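## Task

Take the nut out of the brown box and place it in the tray, with nothing other than the nut in the tray. Afterwards put the brown box's own lid on to close it. Everything must stay in place without the robot holding it. Finally open the gripper and move the arm away.

## Robot and tools

ROBOT. A single arm carries a parallel two-finger gripper. The fingers point along the gripper's own +z axis and close along its x axis. end_effector_position is the midpoint between the finger pads, and the fingertips extend 17.5 mm past it. A pure rotation pivots about that point, which lies 25 mm from the last joint's axis toward the gripper's -y side. A flat block juts about 9 cm from that axis, also toward gripper -y, and rotates with the hand, so mind it near box walls and lids.

FRAME. Every pose is in the scene frame. The origin is on the table surface under the arm's base, +z is up, and +y is to the left when facing along +x. The base may be tilted. Orientations are quaternions written w first: qw, qx, qy, qz.

ROW FORMAT. One row holds 10 numbers: x, y, z in metres (an absolute target position), qw, qx, qy, qz (an absolute target orientation), then position, force_limit, speed for the fingers, each between -1 and 1. position +1 is fully open (50 mm gap), near -0.65 the pads meet, and -1 means grip: close until an object stops them. force_limit maps -1, 0, +1 to about 20, 102, 185 N per pad (actual force may run about 17 % over). speed maps -1, 0, +1 to 20, 85, 150 mm/s of gap change.

execute_actions. Argument actions: a list of actions; each action is a list of up to 15 rows; each row lasts one control step of 1/30 s, and a short list repeats its final row to fill 15 steps. An empty list just reports state and images. Repeat the quaternion in every row to hold an orientation; do not copy the reported one, which may have drifted. A target more than 0.6 m from the hand along any gripper axis is refused; if the first action fails that test against the last reported state, or any action is malformed, nothing in the call runs. Each step the commanded pose is clipped to 70 mm and 16 degrees from the measured pose, and position wins over orientation when both cannot be met. After an action the arm goes no further than the last clipped pose, so far targets need further actions. The Hand target line shows what the controller is currently heading for.

move. Argument target: one row as above (absolute pose; finger values applied at the start). speed: path top speed in m/s, 0.002 to 0.5, default 0.25; rotation up to twice that in rad/s. Paths last 0.5 to 10 s and stop short if longer. It travels straight, takes the shorter rotation, ignores obstacles, may lag, stray or exceed speed near full reach. blocking=false returns after 0.5 s while the arm keeps going; then use wait(0) to check, and call wait or stop before any further execute_actions or move. The result adds a move: line: done (resting near target), off_target, moving, held (last step blocked by a check) or fault, plus limits=paced (pose clipped) or limits=held (some steps blocked; motion can then surge), and the distance left to target.

wait. seconds 0 to 10; the arm keeps its last command, a running move continues, and it returns early when the move ends. stop: no arguments; brakes a move (needs braking room), fingers keep moving. zoom_image: camera is cam_head_left, cam_head_right or cam_wrist; region [x0, y0, x1, y1] in that image's pixels, at most 504 by 504. finished_scene: scene is the current scene's integer; it is final and reports success plus the next task. Always end a scene with this call, never with a plain reply.

RESULTS. The state line gives hand position and quaternion; printed position can be off at long reach. pose unreachable means the clearance check (which treats the mount as arm) altered or blocked the command. object_status: 0 moving; 1 blocked while opening; 2 blocked while closing (a real grip); 3 reached the commanded opening or pads met (usually nothing held). Grip with -1 and confirm status 2. Any new position value resets status to 0 briefly. Stopped fingers only accept new force_limit or speed after a position change of at least 0.01; to loosen a grip, open first. Fingers re-close on their own if the grip slackens, except after gripping at force_limit -1. Gripping a fixed object off centre lets the grip fade. Opening in mm is roughly (250 - position_measured) times 0.202.

JOINTS (rad): waist -3.491..3.491, shoulder -3.140..3.140, elbow -1.187..4.328, forearm roll -3.316..3.316, wrist pitch -3.140..3.140, wrist roll -3.927..3.927. Load limits: 140 N m for waist, shoulder, elbow; 35.2 N m for the three wrist joints, held weight included.

FAULTS. Hitting a joint load limit, or 150 N of external force anywhere on the arm or held item, halts the arm for 10 s, yields to contact and drops the remainder of the call. The arm is stiff: never aim past a firm contact; approach slowly. MOTOR HOT warns of heating from holding loads; OVER-TEMPERATURE FAULT means brakes are on until cool.

CAMERAS. cam_head_left and cam_head_right (896x504, pinhole with radial distortion) look down on the table from about (-0.22, -0.23, 0.73) and (-0.10, -0.44, 0.74). cam_wrist (616x616 fisheye) rides on the hand. Calibration may be off by a few degrees and millimetres; results list changed camera numbers.

CAUTION. Loose objects may get pushed and held parts tugged briefly. Never let anything leave the table; avoid drops, slams, hard hits and strong pushes. Quick, smooth motion is preferred.

Each tool is called by a JSON object that holds its "fn" and its "kwargs", one argument or row to a line.

## Session

I'll start by looking at the scene.

{"fn": "execute_actions", "kwargs": {
  "actions": []
}}

Scene clock: 0.00 s.
end_effector_position=(+1.0618, +0.0100, +0.1373) position_measured=3 object_status=3 end_effector_quat_wxyz=(+0.331, +0.905, +0.097, +0.250)
Joint positions: [ 0.522  0.449  0.44   1.604 -1.062 -2.572]
Joint velocities: [-0.002 -0.     0.     0.    -0.    -0.001]
Hand target: +1.062, +0.010, +0.137; +0.331, +0.905, +0.097, +0.250

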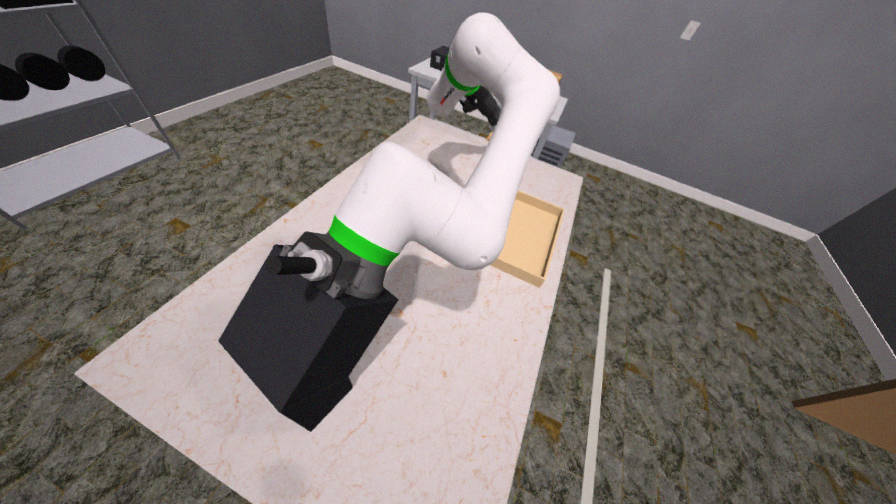

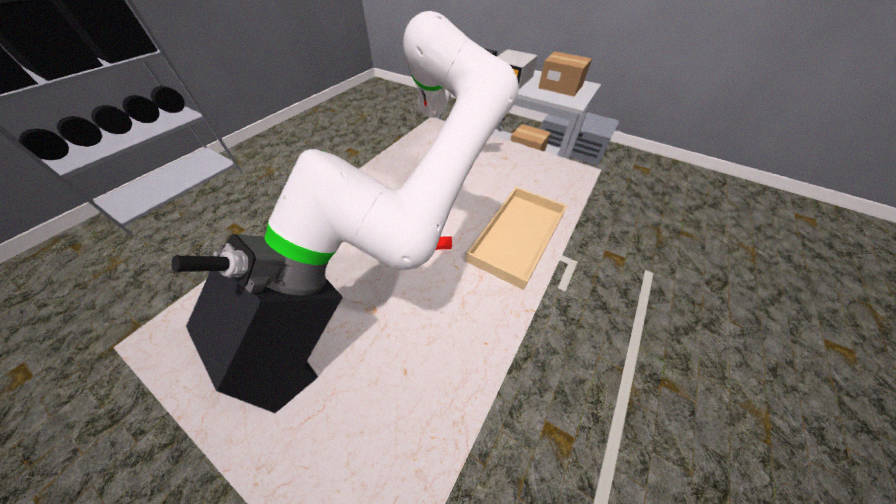

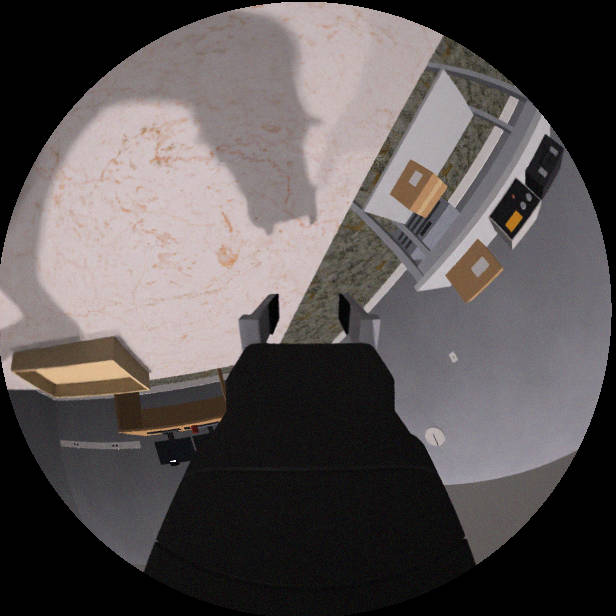

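{"fn": "move", "kwargs": {
  "target": [0.6, 0.1, 0.5, 0, 1, 0, 0, 1, 0, 0],
  "speed": 0.3
}}

Scene clock: 5.33 s.
end_effector_position=(+0.6001, +0.0985, +0.5016) position_measured=3 object_status=3 end_effector_quat_wxyz=(+0.001, +1.000, -0.000, +0.002)
Joint positions: [ 2.019 -0.473 -0.135  0.909 -2.198 -3.024]
Joint velocities: [-0.001  0.001 -0.    -0.001 -0.001 -0.   ]
Hand target: +0.600, +0.098, +0.502; +0.001, +1.000, -0.000, +0.002
Off the commanded pose: 0.002 m, 0 deg.
move: done; limits=paced
camera_calibration (this result's frames):
cam_wrist: T_world_to_cam=[[0.999744, 0.0188308, -0.0125541, -0.598425], [0.0214729, -0.964472, 0.263311, -0.0442532], [-0.00714974, -0.263513, -0.964629, 0.664041], [0, 0, 0, 1]] pos_world=[0.603969, 0.143571, 0.644693]

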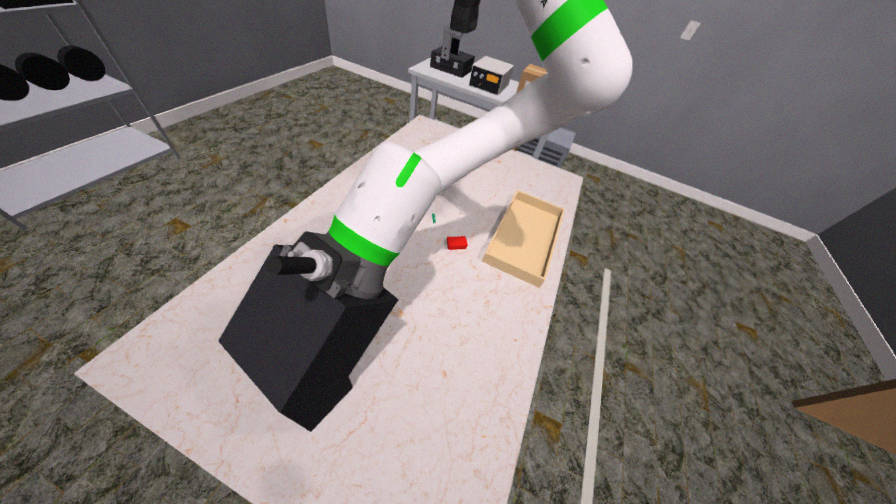

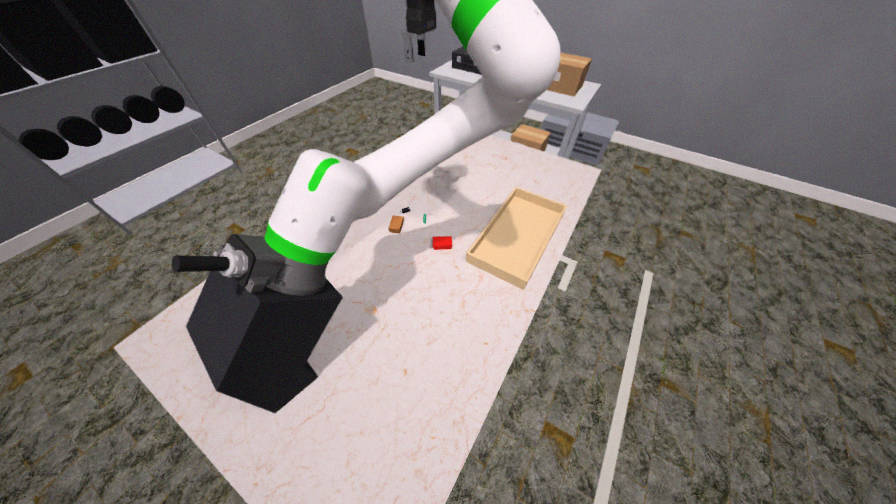

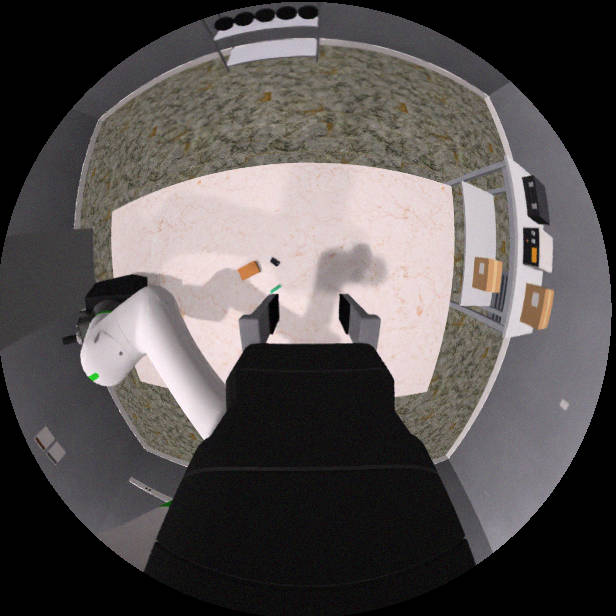

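{"fn": "zoom_image", "kwargs": {
  "camera": "cam_head_right",
  "region": [370, 190, 470, 260]
}}

{"fn": "zoom_image", "kwargs": {
  "camera": "cam_wrist",
  "region": [220, 240, 300, 300]
}}

Region (370, 190, 470, 260) of cam_head_right's 896x504 image, scaled by 5.040, with more detail than that image has; it fills the top 353 rows of this view, and the rest is white.

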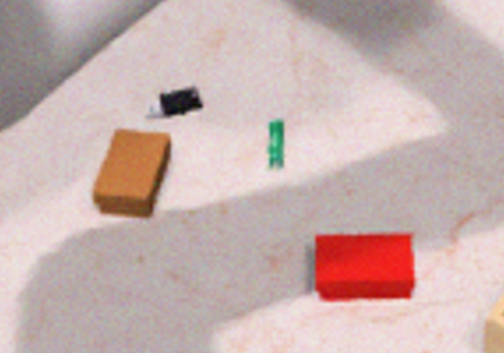

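Region (220, 240, 300, 300) of cam_wrist's 616x616 image, scaled by 6.300, with more detail than that image has; it fills the top 378 rows of this view, and the rest is white.

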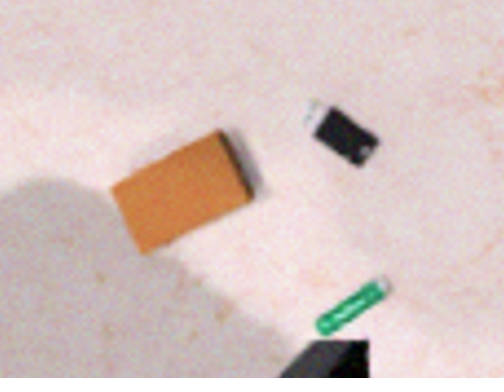

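{"fn": "move", "kwargs": {
  "target": [0.427, 0.098, 0.2, 0, 0.857, -0.515, 0, 1, 0, 0],
  "speed": 0.3
}}

Scene clock: 27.20 s.
end_effector_position=(+0.4272, +0.0969, +0.1987) position_measured=3 object_status=3 end_effector_quat_wxyz=(-0.021, +0.886, -0.455, -0.087)
Joint positions: [ 1.406 -0.793 -0.964  0.698 -1.311 -3.927]
Joint velocities: [ 0.    -0.003  0.003 -0.002  0.003 -0.001]
Hand target: +0.427, +0.097, +0.199; -0.021, +0.886, -0.455, -0.087
Off the commanded pose: 0.002 m, 13 deg.
joint sent to its limit — the command would take joint 6 (wrist roll) past its lower limit, so that joint was sent only as far as its limit.
move: off_target
camera_calibration (this result's frames):
cam_wrist: T_world_to_cam=[[0.584309, -0.788792, -0.190762, -0.138243], [-0.732574, -0.613818, 0.294217, 0.319694], [-0.34917, -0.0321664, -0.936507, 0.488332], [0, 0, 0, 1]] pos_world=[0.485487, 0.102897, 0.336895]

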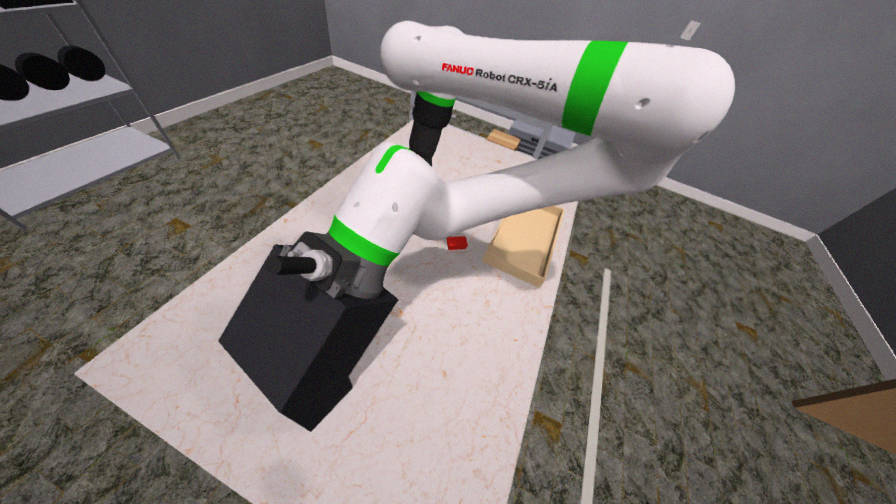

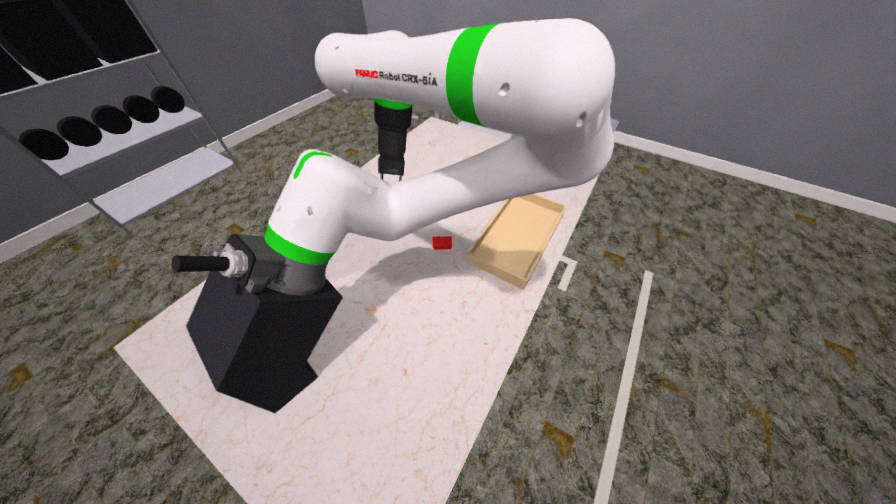

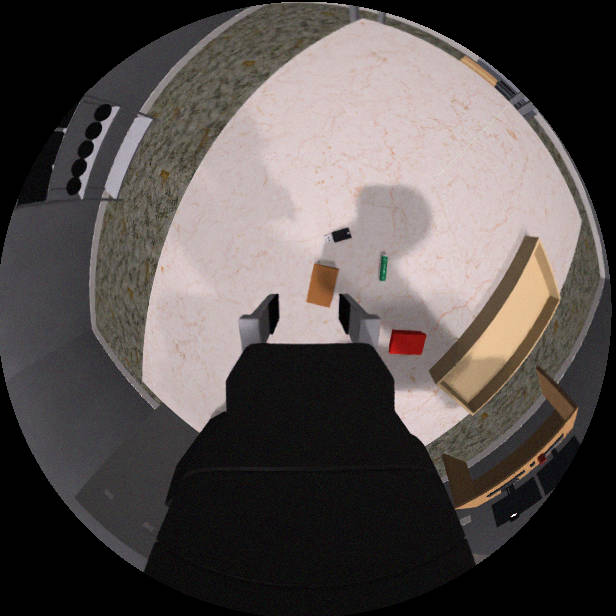

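{"fn": "move", "kwargs": {
  "target": [0.427, 0.098, 0.2, 0, 0.966, 0.259, 0, 1, 0, 0],
  "speed": 0.4
}}

{"fn": "move", "kwargs": {
  "target": [0.427, 0.098, 0.2, 0, 0.515, 0.857, 0, 1, 0, 0],
  "speed": 0.4
}}

Scene clock: 33.63 s.
end_effector_position=(+0.4268, +0.0979, +0.1999) position_measured=3 object_status=3 end_effector_quat_wxyz=(+0.000, +0.966, +0.259, -0.000)
Joint positions: [ 1.422 -0.713 -0.993  0.867 -1.348 -2.582]
Joint velocities: [-0.001 -0.001  0.003 -0.001  0.     0.   ]
Hand target: +0.427, +0.098, +0.200; -0.000, +0.966, +0.259, -0.000
Off the commanded pose: 0.000 m, 0 deg.
move: done
camera_calibration (this result's frames):
cam_wrist: T_world_to_cam=[[0.855683, 0.517229, -0.0167901, -0.415455], [0.502975, -0.823592, 0.262131, -0.180717], [0.121753, -0.232746, -0.964886, 0.313648], [0, 0, 0, 1]] pos_world=[0.408206, 0.139048, 0.343031]

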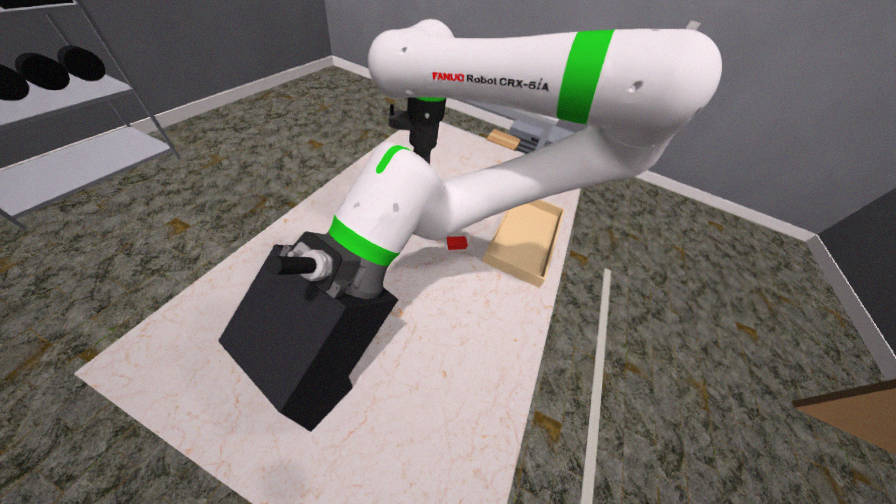

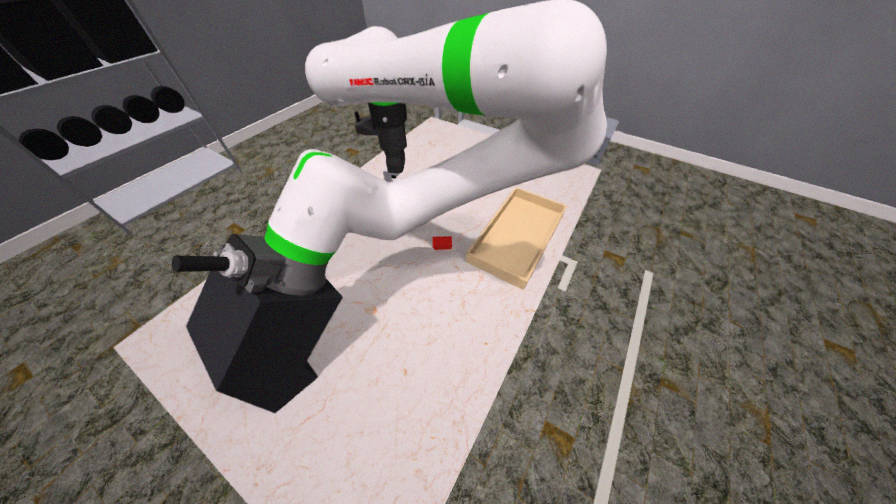

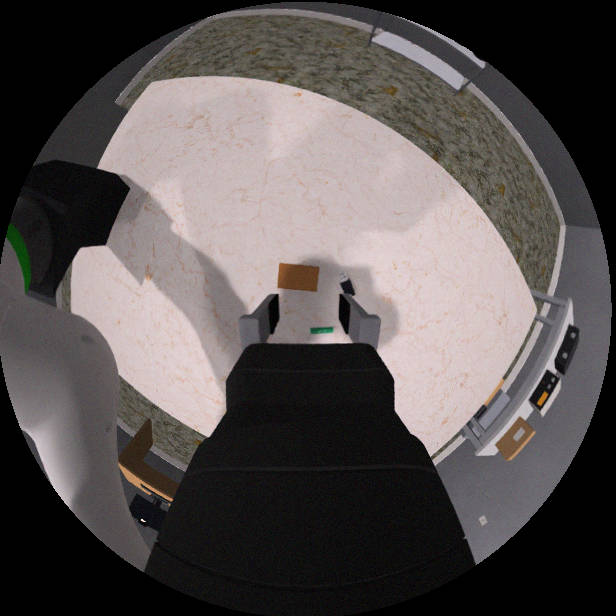

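Scene clock: 36.00 s.
end_effector_position=(+0.4270, +0.0980, +0.2000) position_measured=3 object_status=3 end_effector_quat_wxyz=(-0.000, +0.515, +0.857, +0.000)
Joint positions: [ 1.417 -0.599 -0.942  0.88  -1.304 -1.093]
Joint velocities: [-0.003 -0.     0.    -0.     0.     0.   ]
Hand target: +0.427, +0.098, +0.200; -0.000, +0.515, +0.857, -0.000
Off the commanded pose: 0.000 m, 0 deg.
move: done
camera_calibration (this result's frames):
cam_wrist: T_world_to_cam=[[-0.48625, 0.873664, -0.0164842, 0.122427], [0.841142, 0.473093, 0.262035, -0.452194], [0.236729, 0.113549, -0.964918, 0.230747], [0, 0, 0, 1]] pos_world=[0.385266, 0.0807691, 0.34316]

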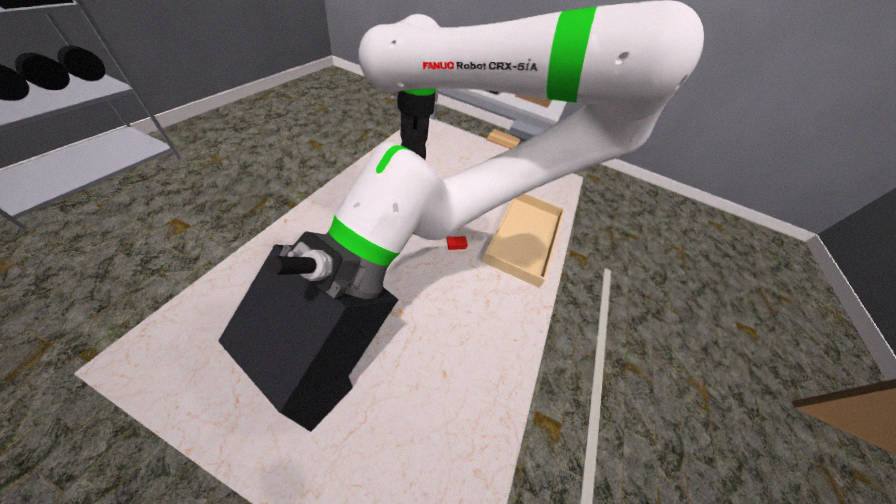

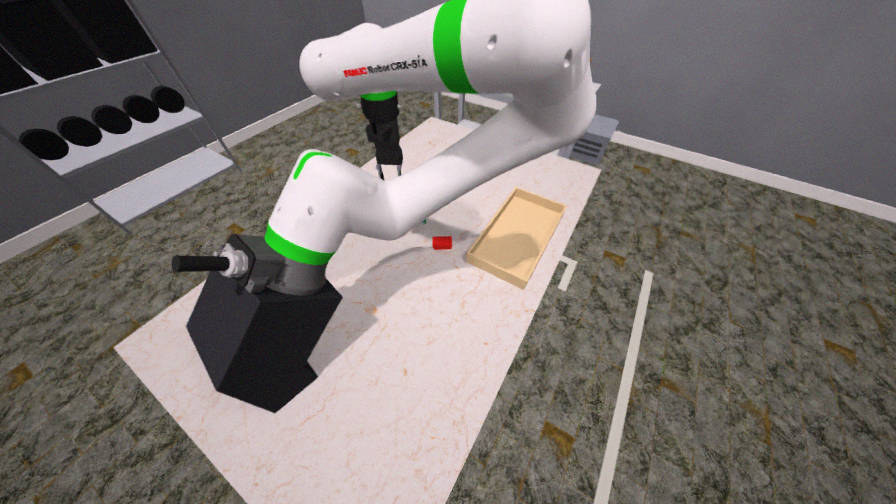

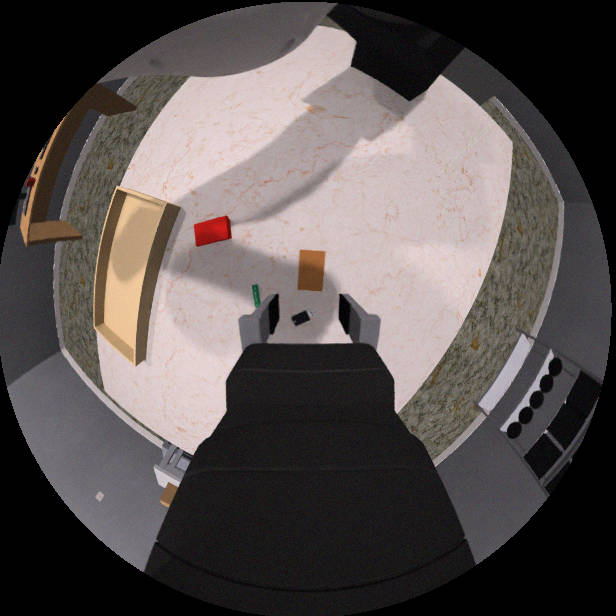

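{"fn": "zoom_image", "kwargs": {
  "camera": "cam_wrist",
  "region": [260, 230, 360, 330]
}}

Region (260, 230, 360, 330) of cam_wrist's 616x616 image, scaled by 5.040, with more detail than that image has.

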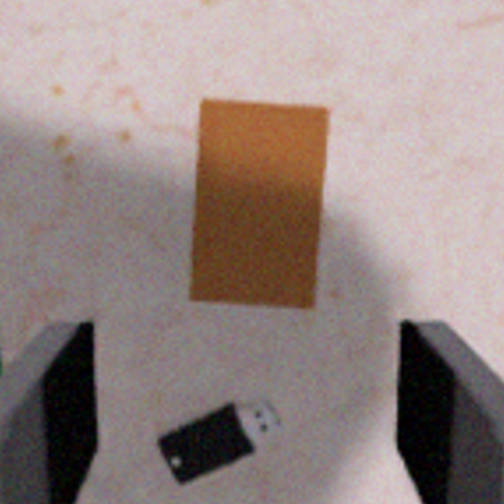

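{"fn": "move", "kwargs": {
  "target": [0.405, 0.0906, 0.1, 0, 0.5402, 0.8415, 0, 1, 0, 0],
  "speed": 0.2
}}

Scene clock: 72.23 s.
end_effector_position=(+0.4045, +0.0906, +0.1001) position_measured=3 object_status=3 end_effector_quat_wxyz=(-0.001, +0.540, +0.841, -0.000)
Joint positions: [ 1.03  -0.445 -1.081  1.093 -0.859 -1.211]
Joint velocities: [-0.003  0.001 -0.     0.     0.001 -0.001]
Hand target: +0.405, +0.091, +0.100; -0.001, +0.540, +0.841, -0.000
Off the commanded pose: 0.000 m, 0 deg.
move: done
camera_calibration (this result's frames):
cam_wrist: T_world_to_cam=[[-0.433446, 0.901044, -0.0156202, 0.0923537], [0.868094, 0.422124, 0.261197, -0.409832], [0.241944, 0.0996552, -0.965159, 0.139698], [0, 0, 0, 1]] pos_world=[0.362004, 0.0758635, 0.24332]

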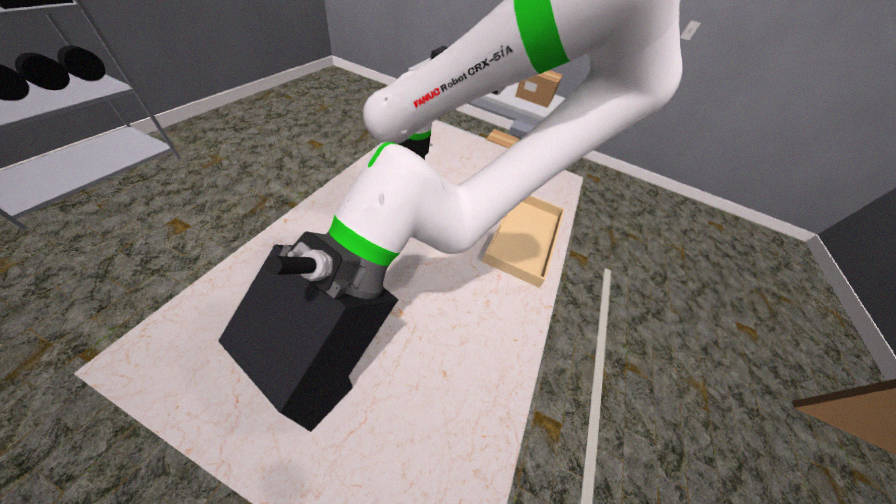

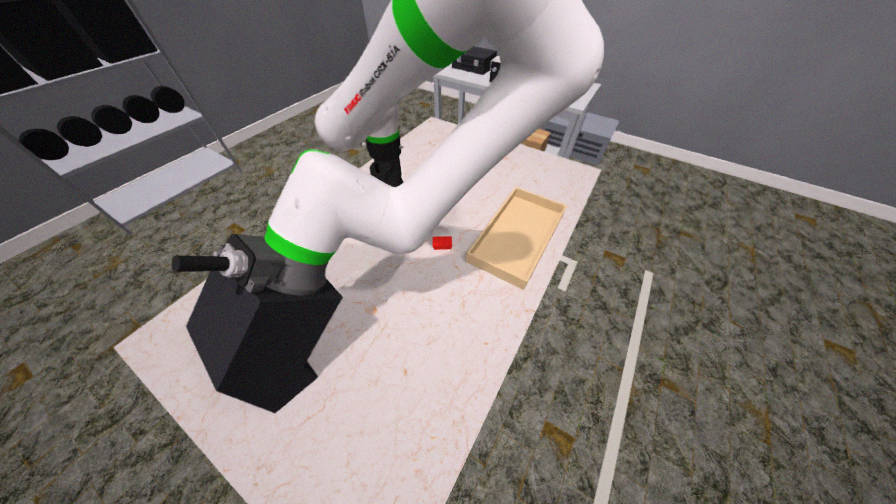

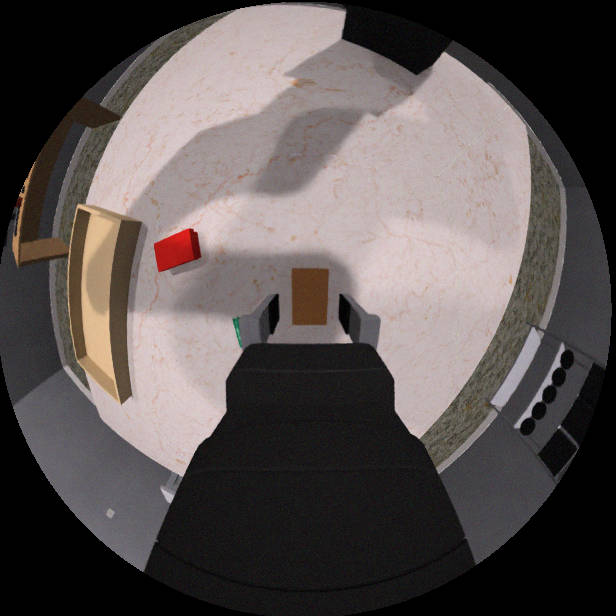

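{"fn": "zoom_image", "kwargs": {
  "camera": "cam_wrist",
  "region": [250, 250, 370, 350]
}}

{"fn": "zoom_image", "kwargs": {
  "camera": "cam_wrist",
  "region": [140, 210, 220, 290]
}}

Region (250, 250, 370, 350) of cam_wrist's 616x616 image, scaled by 4.200, with more detail than that image has.

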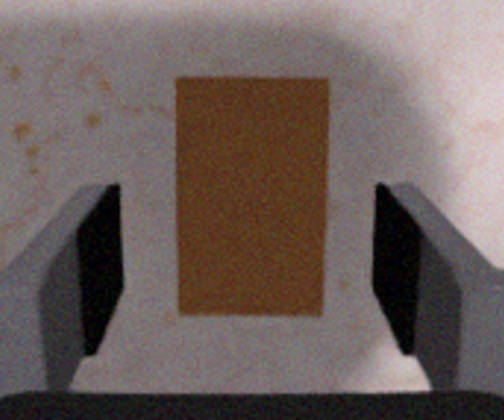

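Region (140, 210, 220, 290) of cam_wrist's 616x616 image, scaled by 6.300, with more detail than that image has.

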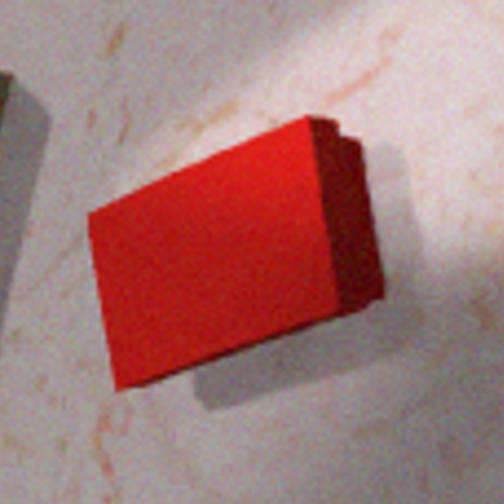

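{"fn": "move", "kwargs": {
  "target": [0.4045, 0.0917, 0.04, 0, 0.5402, 0.8415, 0, 1, 0, 0],
  "speed": 0.08
}}

Scene clock: 87.60 s.
end_effector_position=(+0.4041, +0.0919, +0.0402) position_measured=3 object_status=3 end_effector_quat_wxyz=(-0.001, +0.540, +0.841, -0.000)
Joint positions: [ 0.738 -0.275 -1.097  1.41  -0.594 -1.372]
Joint velocities: [-0.004  0.    -0.001  0.004  0.002 -0.002]
Hand target: +0.404, +0.092, +0.040; -0.001, +0.540, +0.841, -0.000
Off the commanded pose: 0.000 m, 0 deg.
move: done
camera_calibration (this result's frames):
cam_wrist: T_world_to_cam=[[-0.433312, 0.901107, -0.015736, 0.0900023], [0.868083, 0.421997, 0.261439, -0.394364], [0.242225, 0.0996244, -0.965092, 0.0817176], [0, 0, 0, 1]] pos_world=[0.361546, 0.0771778, 0.183383]

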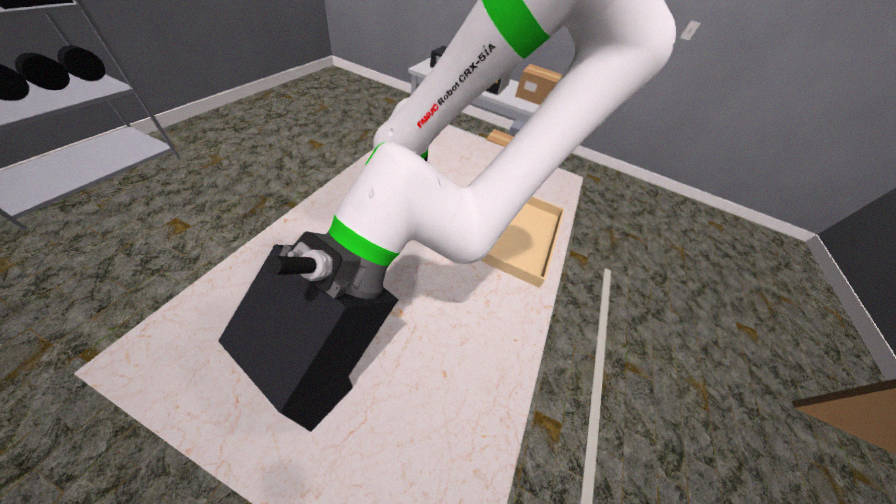

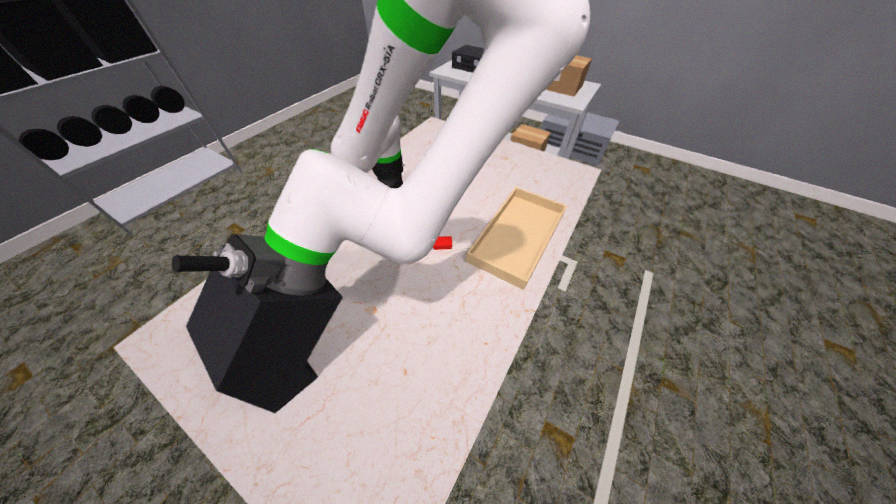

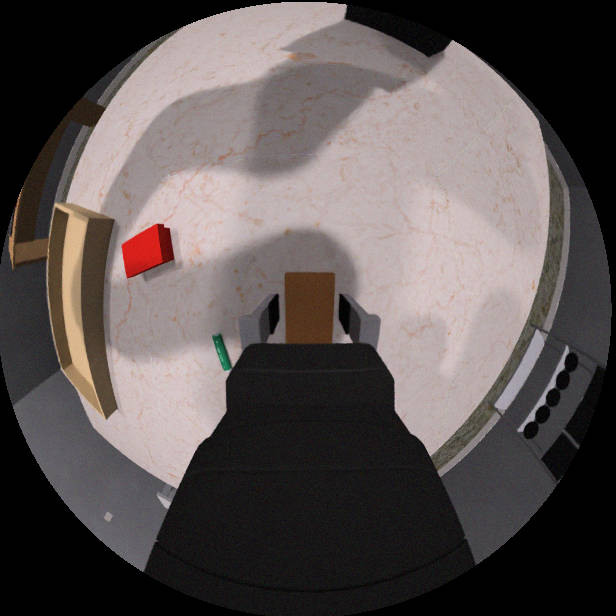

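{"fn": "zoom_image", "kwargs": {
  "camera": "cam_wrist",
  "region": [250, 260, 370, 350]
}}

Region (250, 260, 370, 350) of cam_wrist's 616x616 image, scaled by 4.200, with more detail than that image has; it fills the top 378 rows of this view, and the rest is white.

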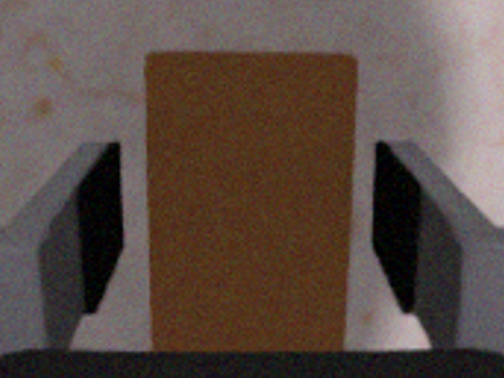

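{"fn": "move", "kwargs": {
  "target": [0.4045, 0.0917, 0.03, 0, 0.5402, 0.8415, 0, 1, 0, 0],
  "speed": 0.04
}}

{"fn": "execute_actions", "kwargs": {
  "actions": [
    [[0.4045, 0.0917, 0.03, 0, 0.5402, 0.8415, 0, -1, -0.6, -0.3]],
    [[0.4045, 0.0917, 0.03, 0, 0.5402, 0.8415, 0, -1, -0.6, -0.3]]
  ]
}}

Scene clock: 95.50 s.
end_effector_position=(+0.4046, +0.0918, +0.0301) position_measured=3 object_status=3 end_effector_quat_wxyz=(-0.000, +0.540, +0.841, +0.000)
Joint positions: [ 0.682 -0.245 -1.095  1.489 -0.554 -1.415]
Joint velocities: [-0.003 -0.001  0.     0.005  0.002 -0.005]
Hand target: +0.404, +0.092, +0.030; -0.000, +0.540, +0.842, -0.000
Off the commanded pose: 0.000 m, 0 deg.
move: done
camera_calibration (this result's frames):
cam_wrist: T_world_to_cam=[[-0.433502, 0.901003, -0.0164294, 0.0902416], [0.867753, 0.422284, 0.262071, -0.391967], [0.243065, 0.0993519, -0.964909, 0.0715035], [0, 0, 0, 1]] pos_world=[0.36187, 0.0771093, 0.1732]

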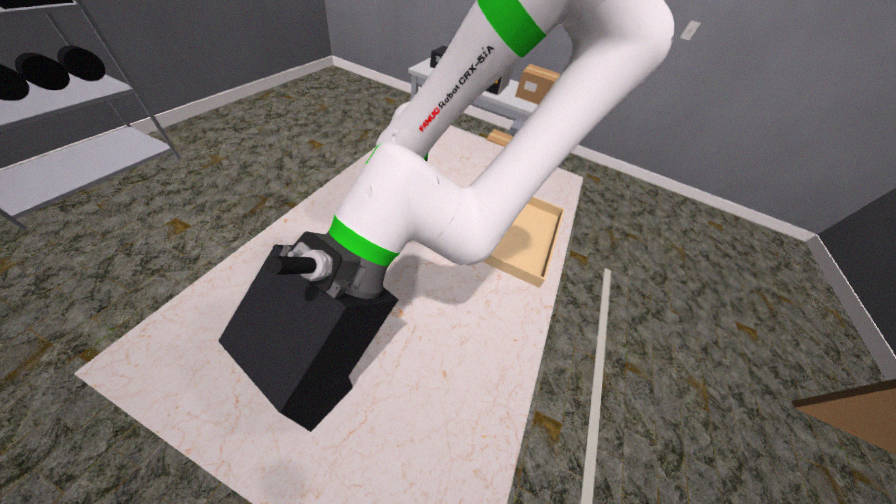

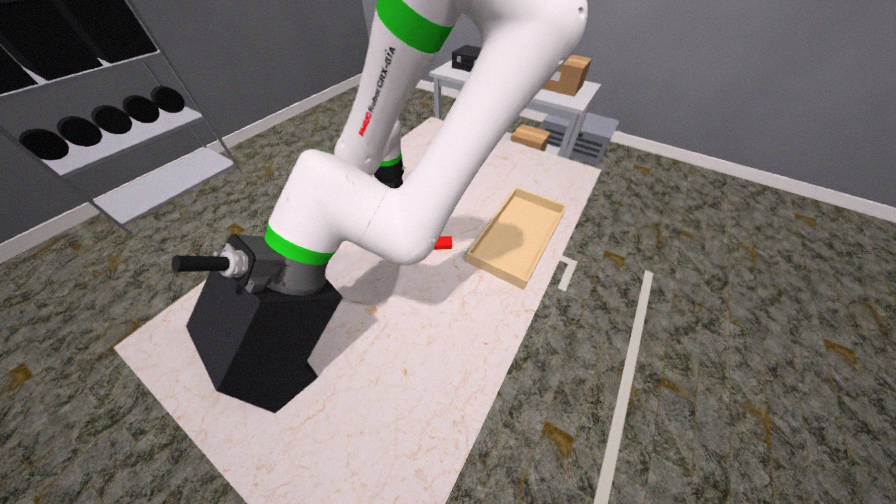

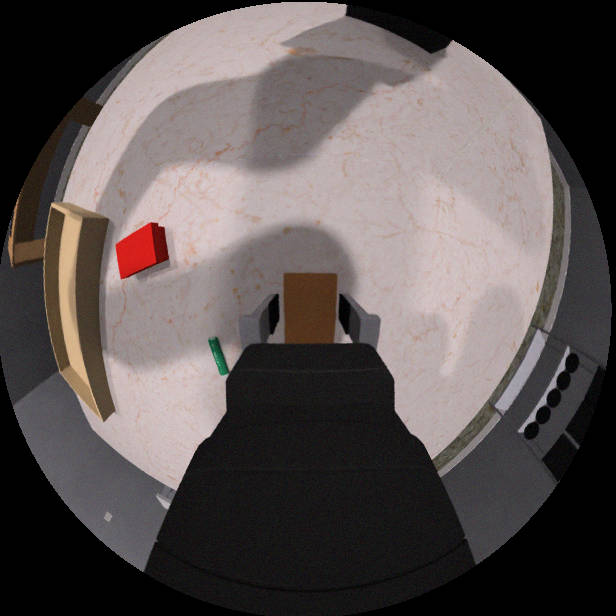

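Scene clock: 96.50 s.
end_effector_position=(+0.4045, +0.0917, +0.0300) position_measured=54 object_status=2 end_effector_quat_wxyz=(+0.000, +0.540, +0.842, +0.000)
Joint positions: [ 0.682 -0.245 -1.095  1.49  -0.553 -1.415]
Joint velocities: [ 0.     0.001 -0.    -0.001 -0.     0.001]
Hand target: +0.405, +0.092, +0.030; -0.000, +0.540, +0.842, -0.000
Off the commanded pose: 0.000 m, 0 deg.
camera_calibration (this result's frames):
cam_wrist: T_world_to_cam=[[-0.433681, 0.900914, -0.0165823, 0.0903806], [0.867657, 0.422495, 0.262048, -0.391833], [0.243089, 0.0992575, -0.964912, 0.0714555], [0, 0, 0, 1]] pos_world=[0.361803, 0.0770299, 0.173126]

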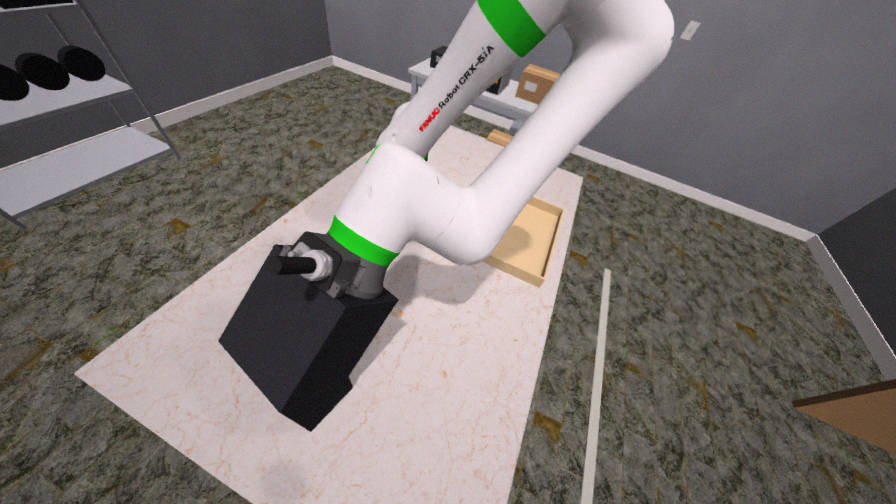

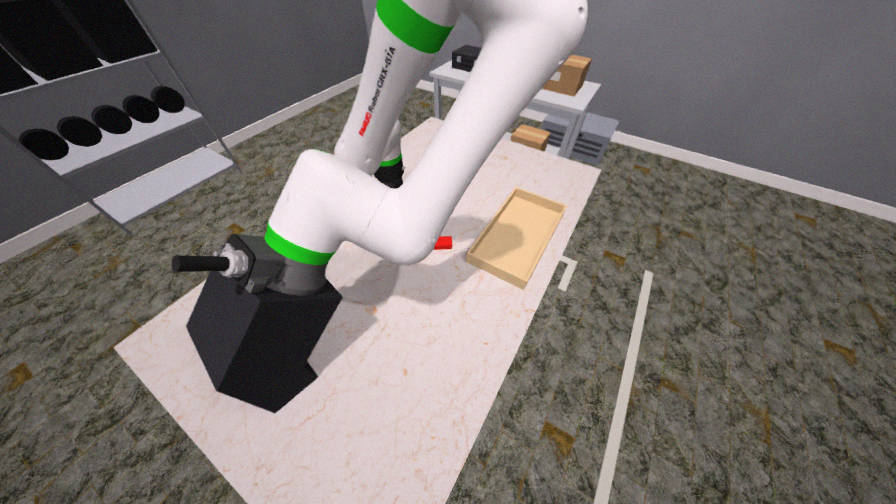

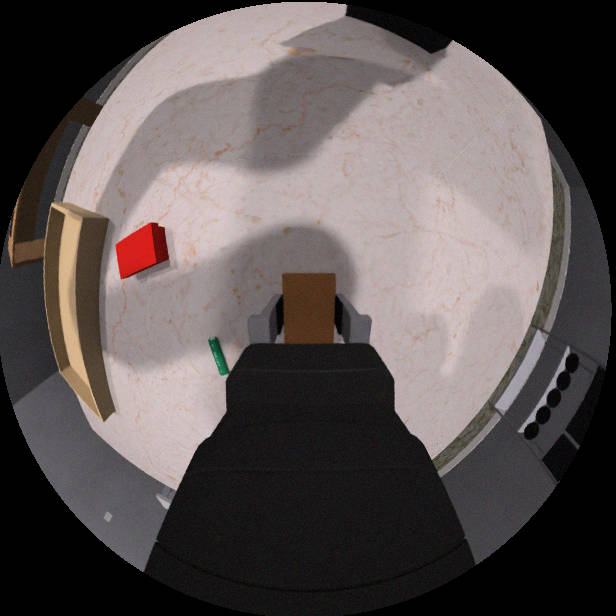

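{"fn": "move", "kwargs": {
  "target": [0.4045, 0.0917, 0.085, 0, 0.5402, 0.8415, 0, -1, -0.6, -0.3],
  "speed": 0.05
}}

Scene clock: 100.50 s.
end_effector_position=(+0.4049, +0.0915, +0.0848) position_measured=54 object_status=2 end_effector_quat_wxyz=(+0.000, +0.540, +0.842, +0.000)
Joint positions: [ 0.96  -0.401 -1.088  1.159 -0.788 -1.242]
Joint velocities: [ 0.    -0.001  0.    -0.001 -0.001  0.001]
Hand target: +0.405, +0.091, +0.085; +0.000, +0.540, +0.842, +0.000
Off the commanded pose: 0.000 m, 0 deg.
move: done
camera_calibration (this result's frames):
cam_wrist: T_world_to_cam=[[-0.434062, 0.900715, -0.0173888, 0.0918862], [0.867244, 0.423002, 0.262598, -0.406344], [0.243882, 0.0989036, -0.964749, 0.123948], [0, 0, 0, 1]] pos_world=[0.362055, 0.0768618, 0.227881]

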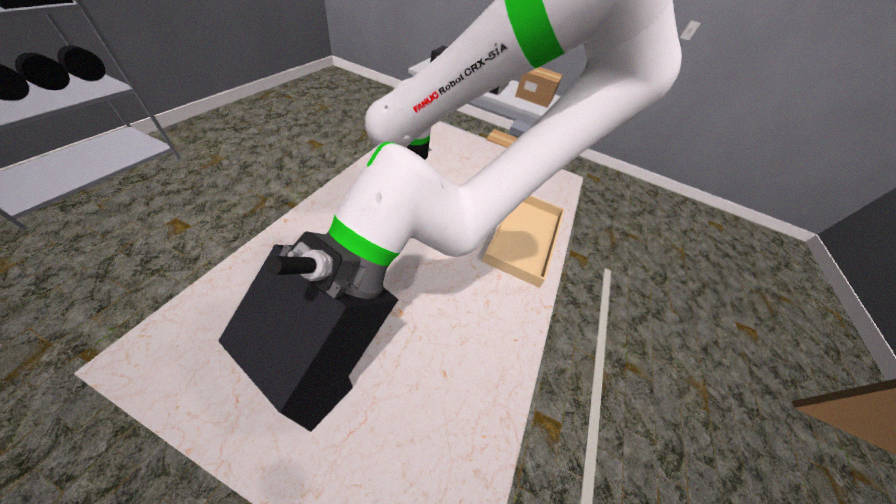

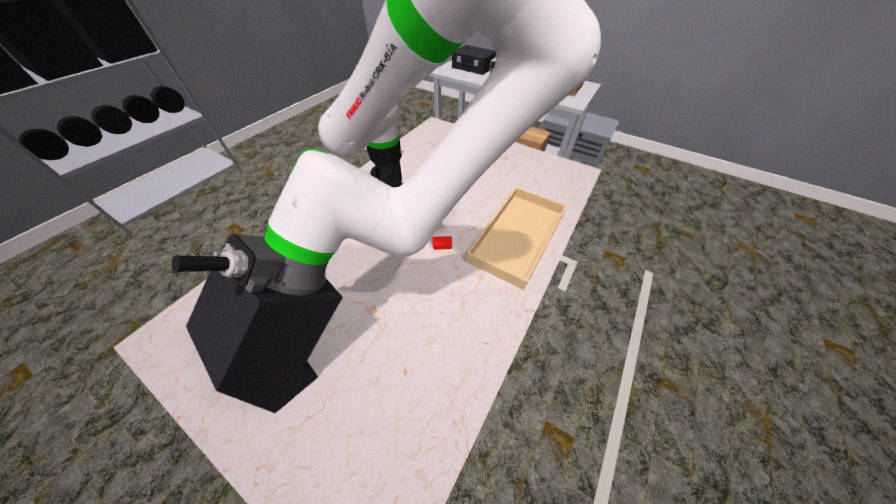

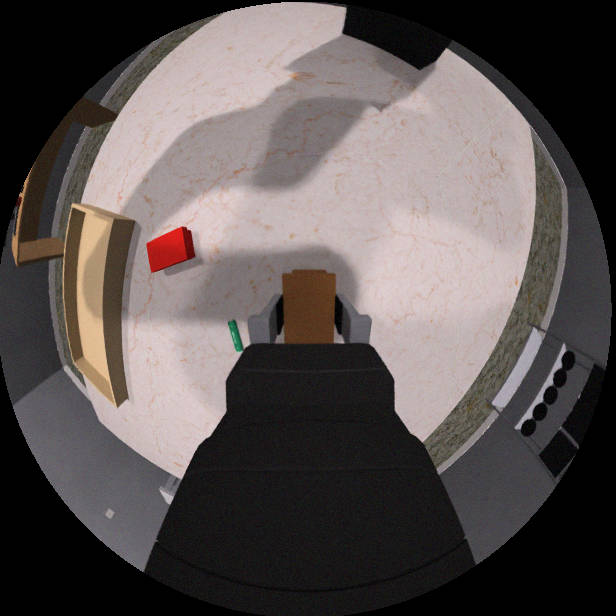

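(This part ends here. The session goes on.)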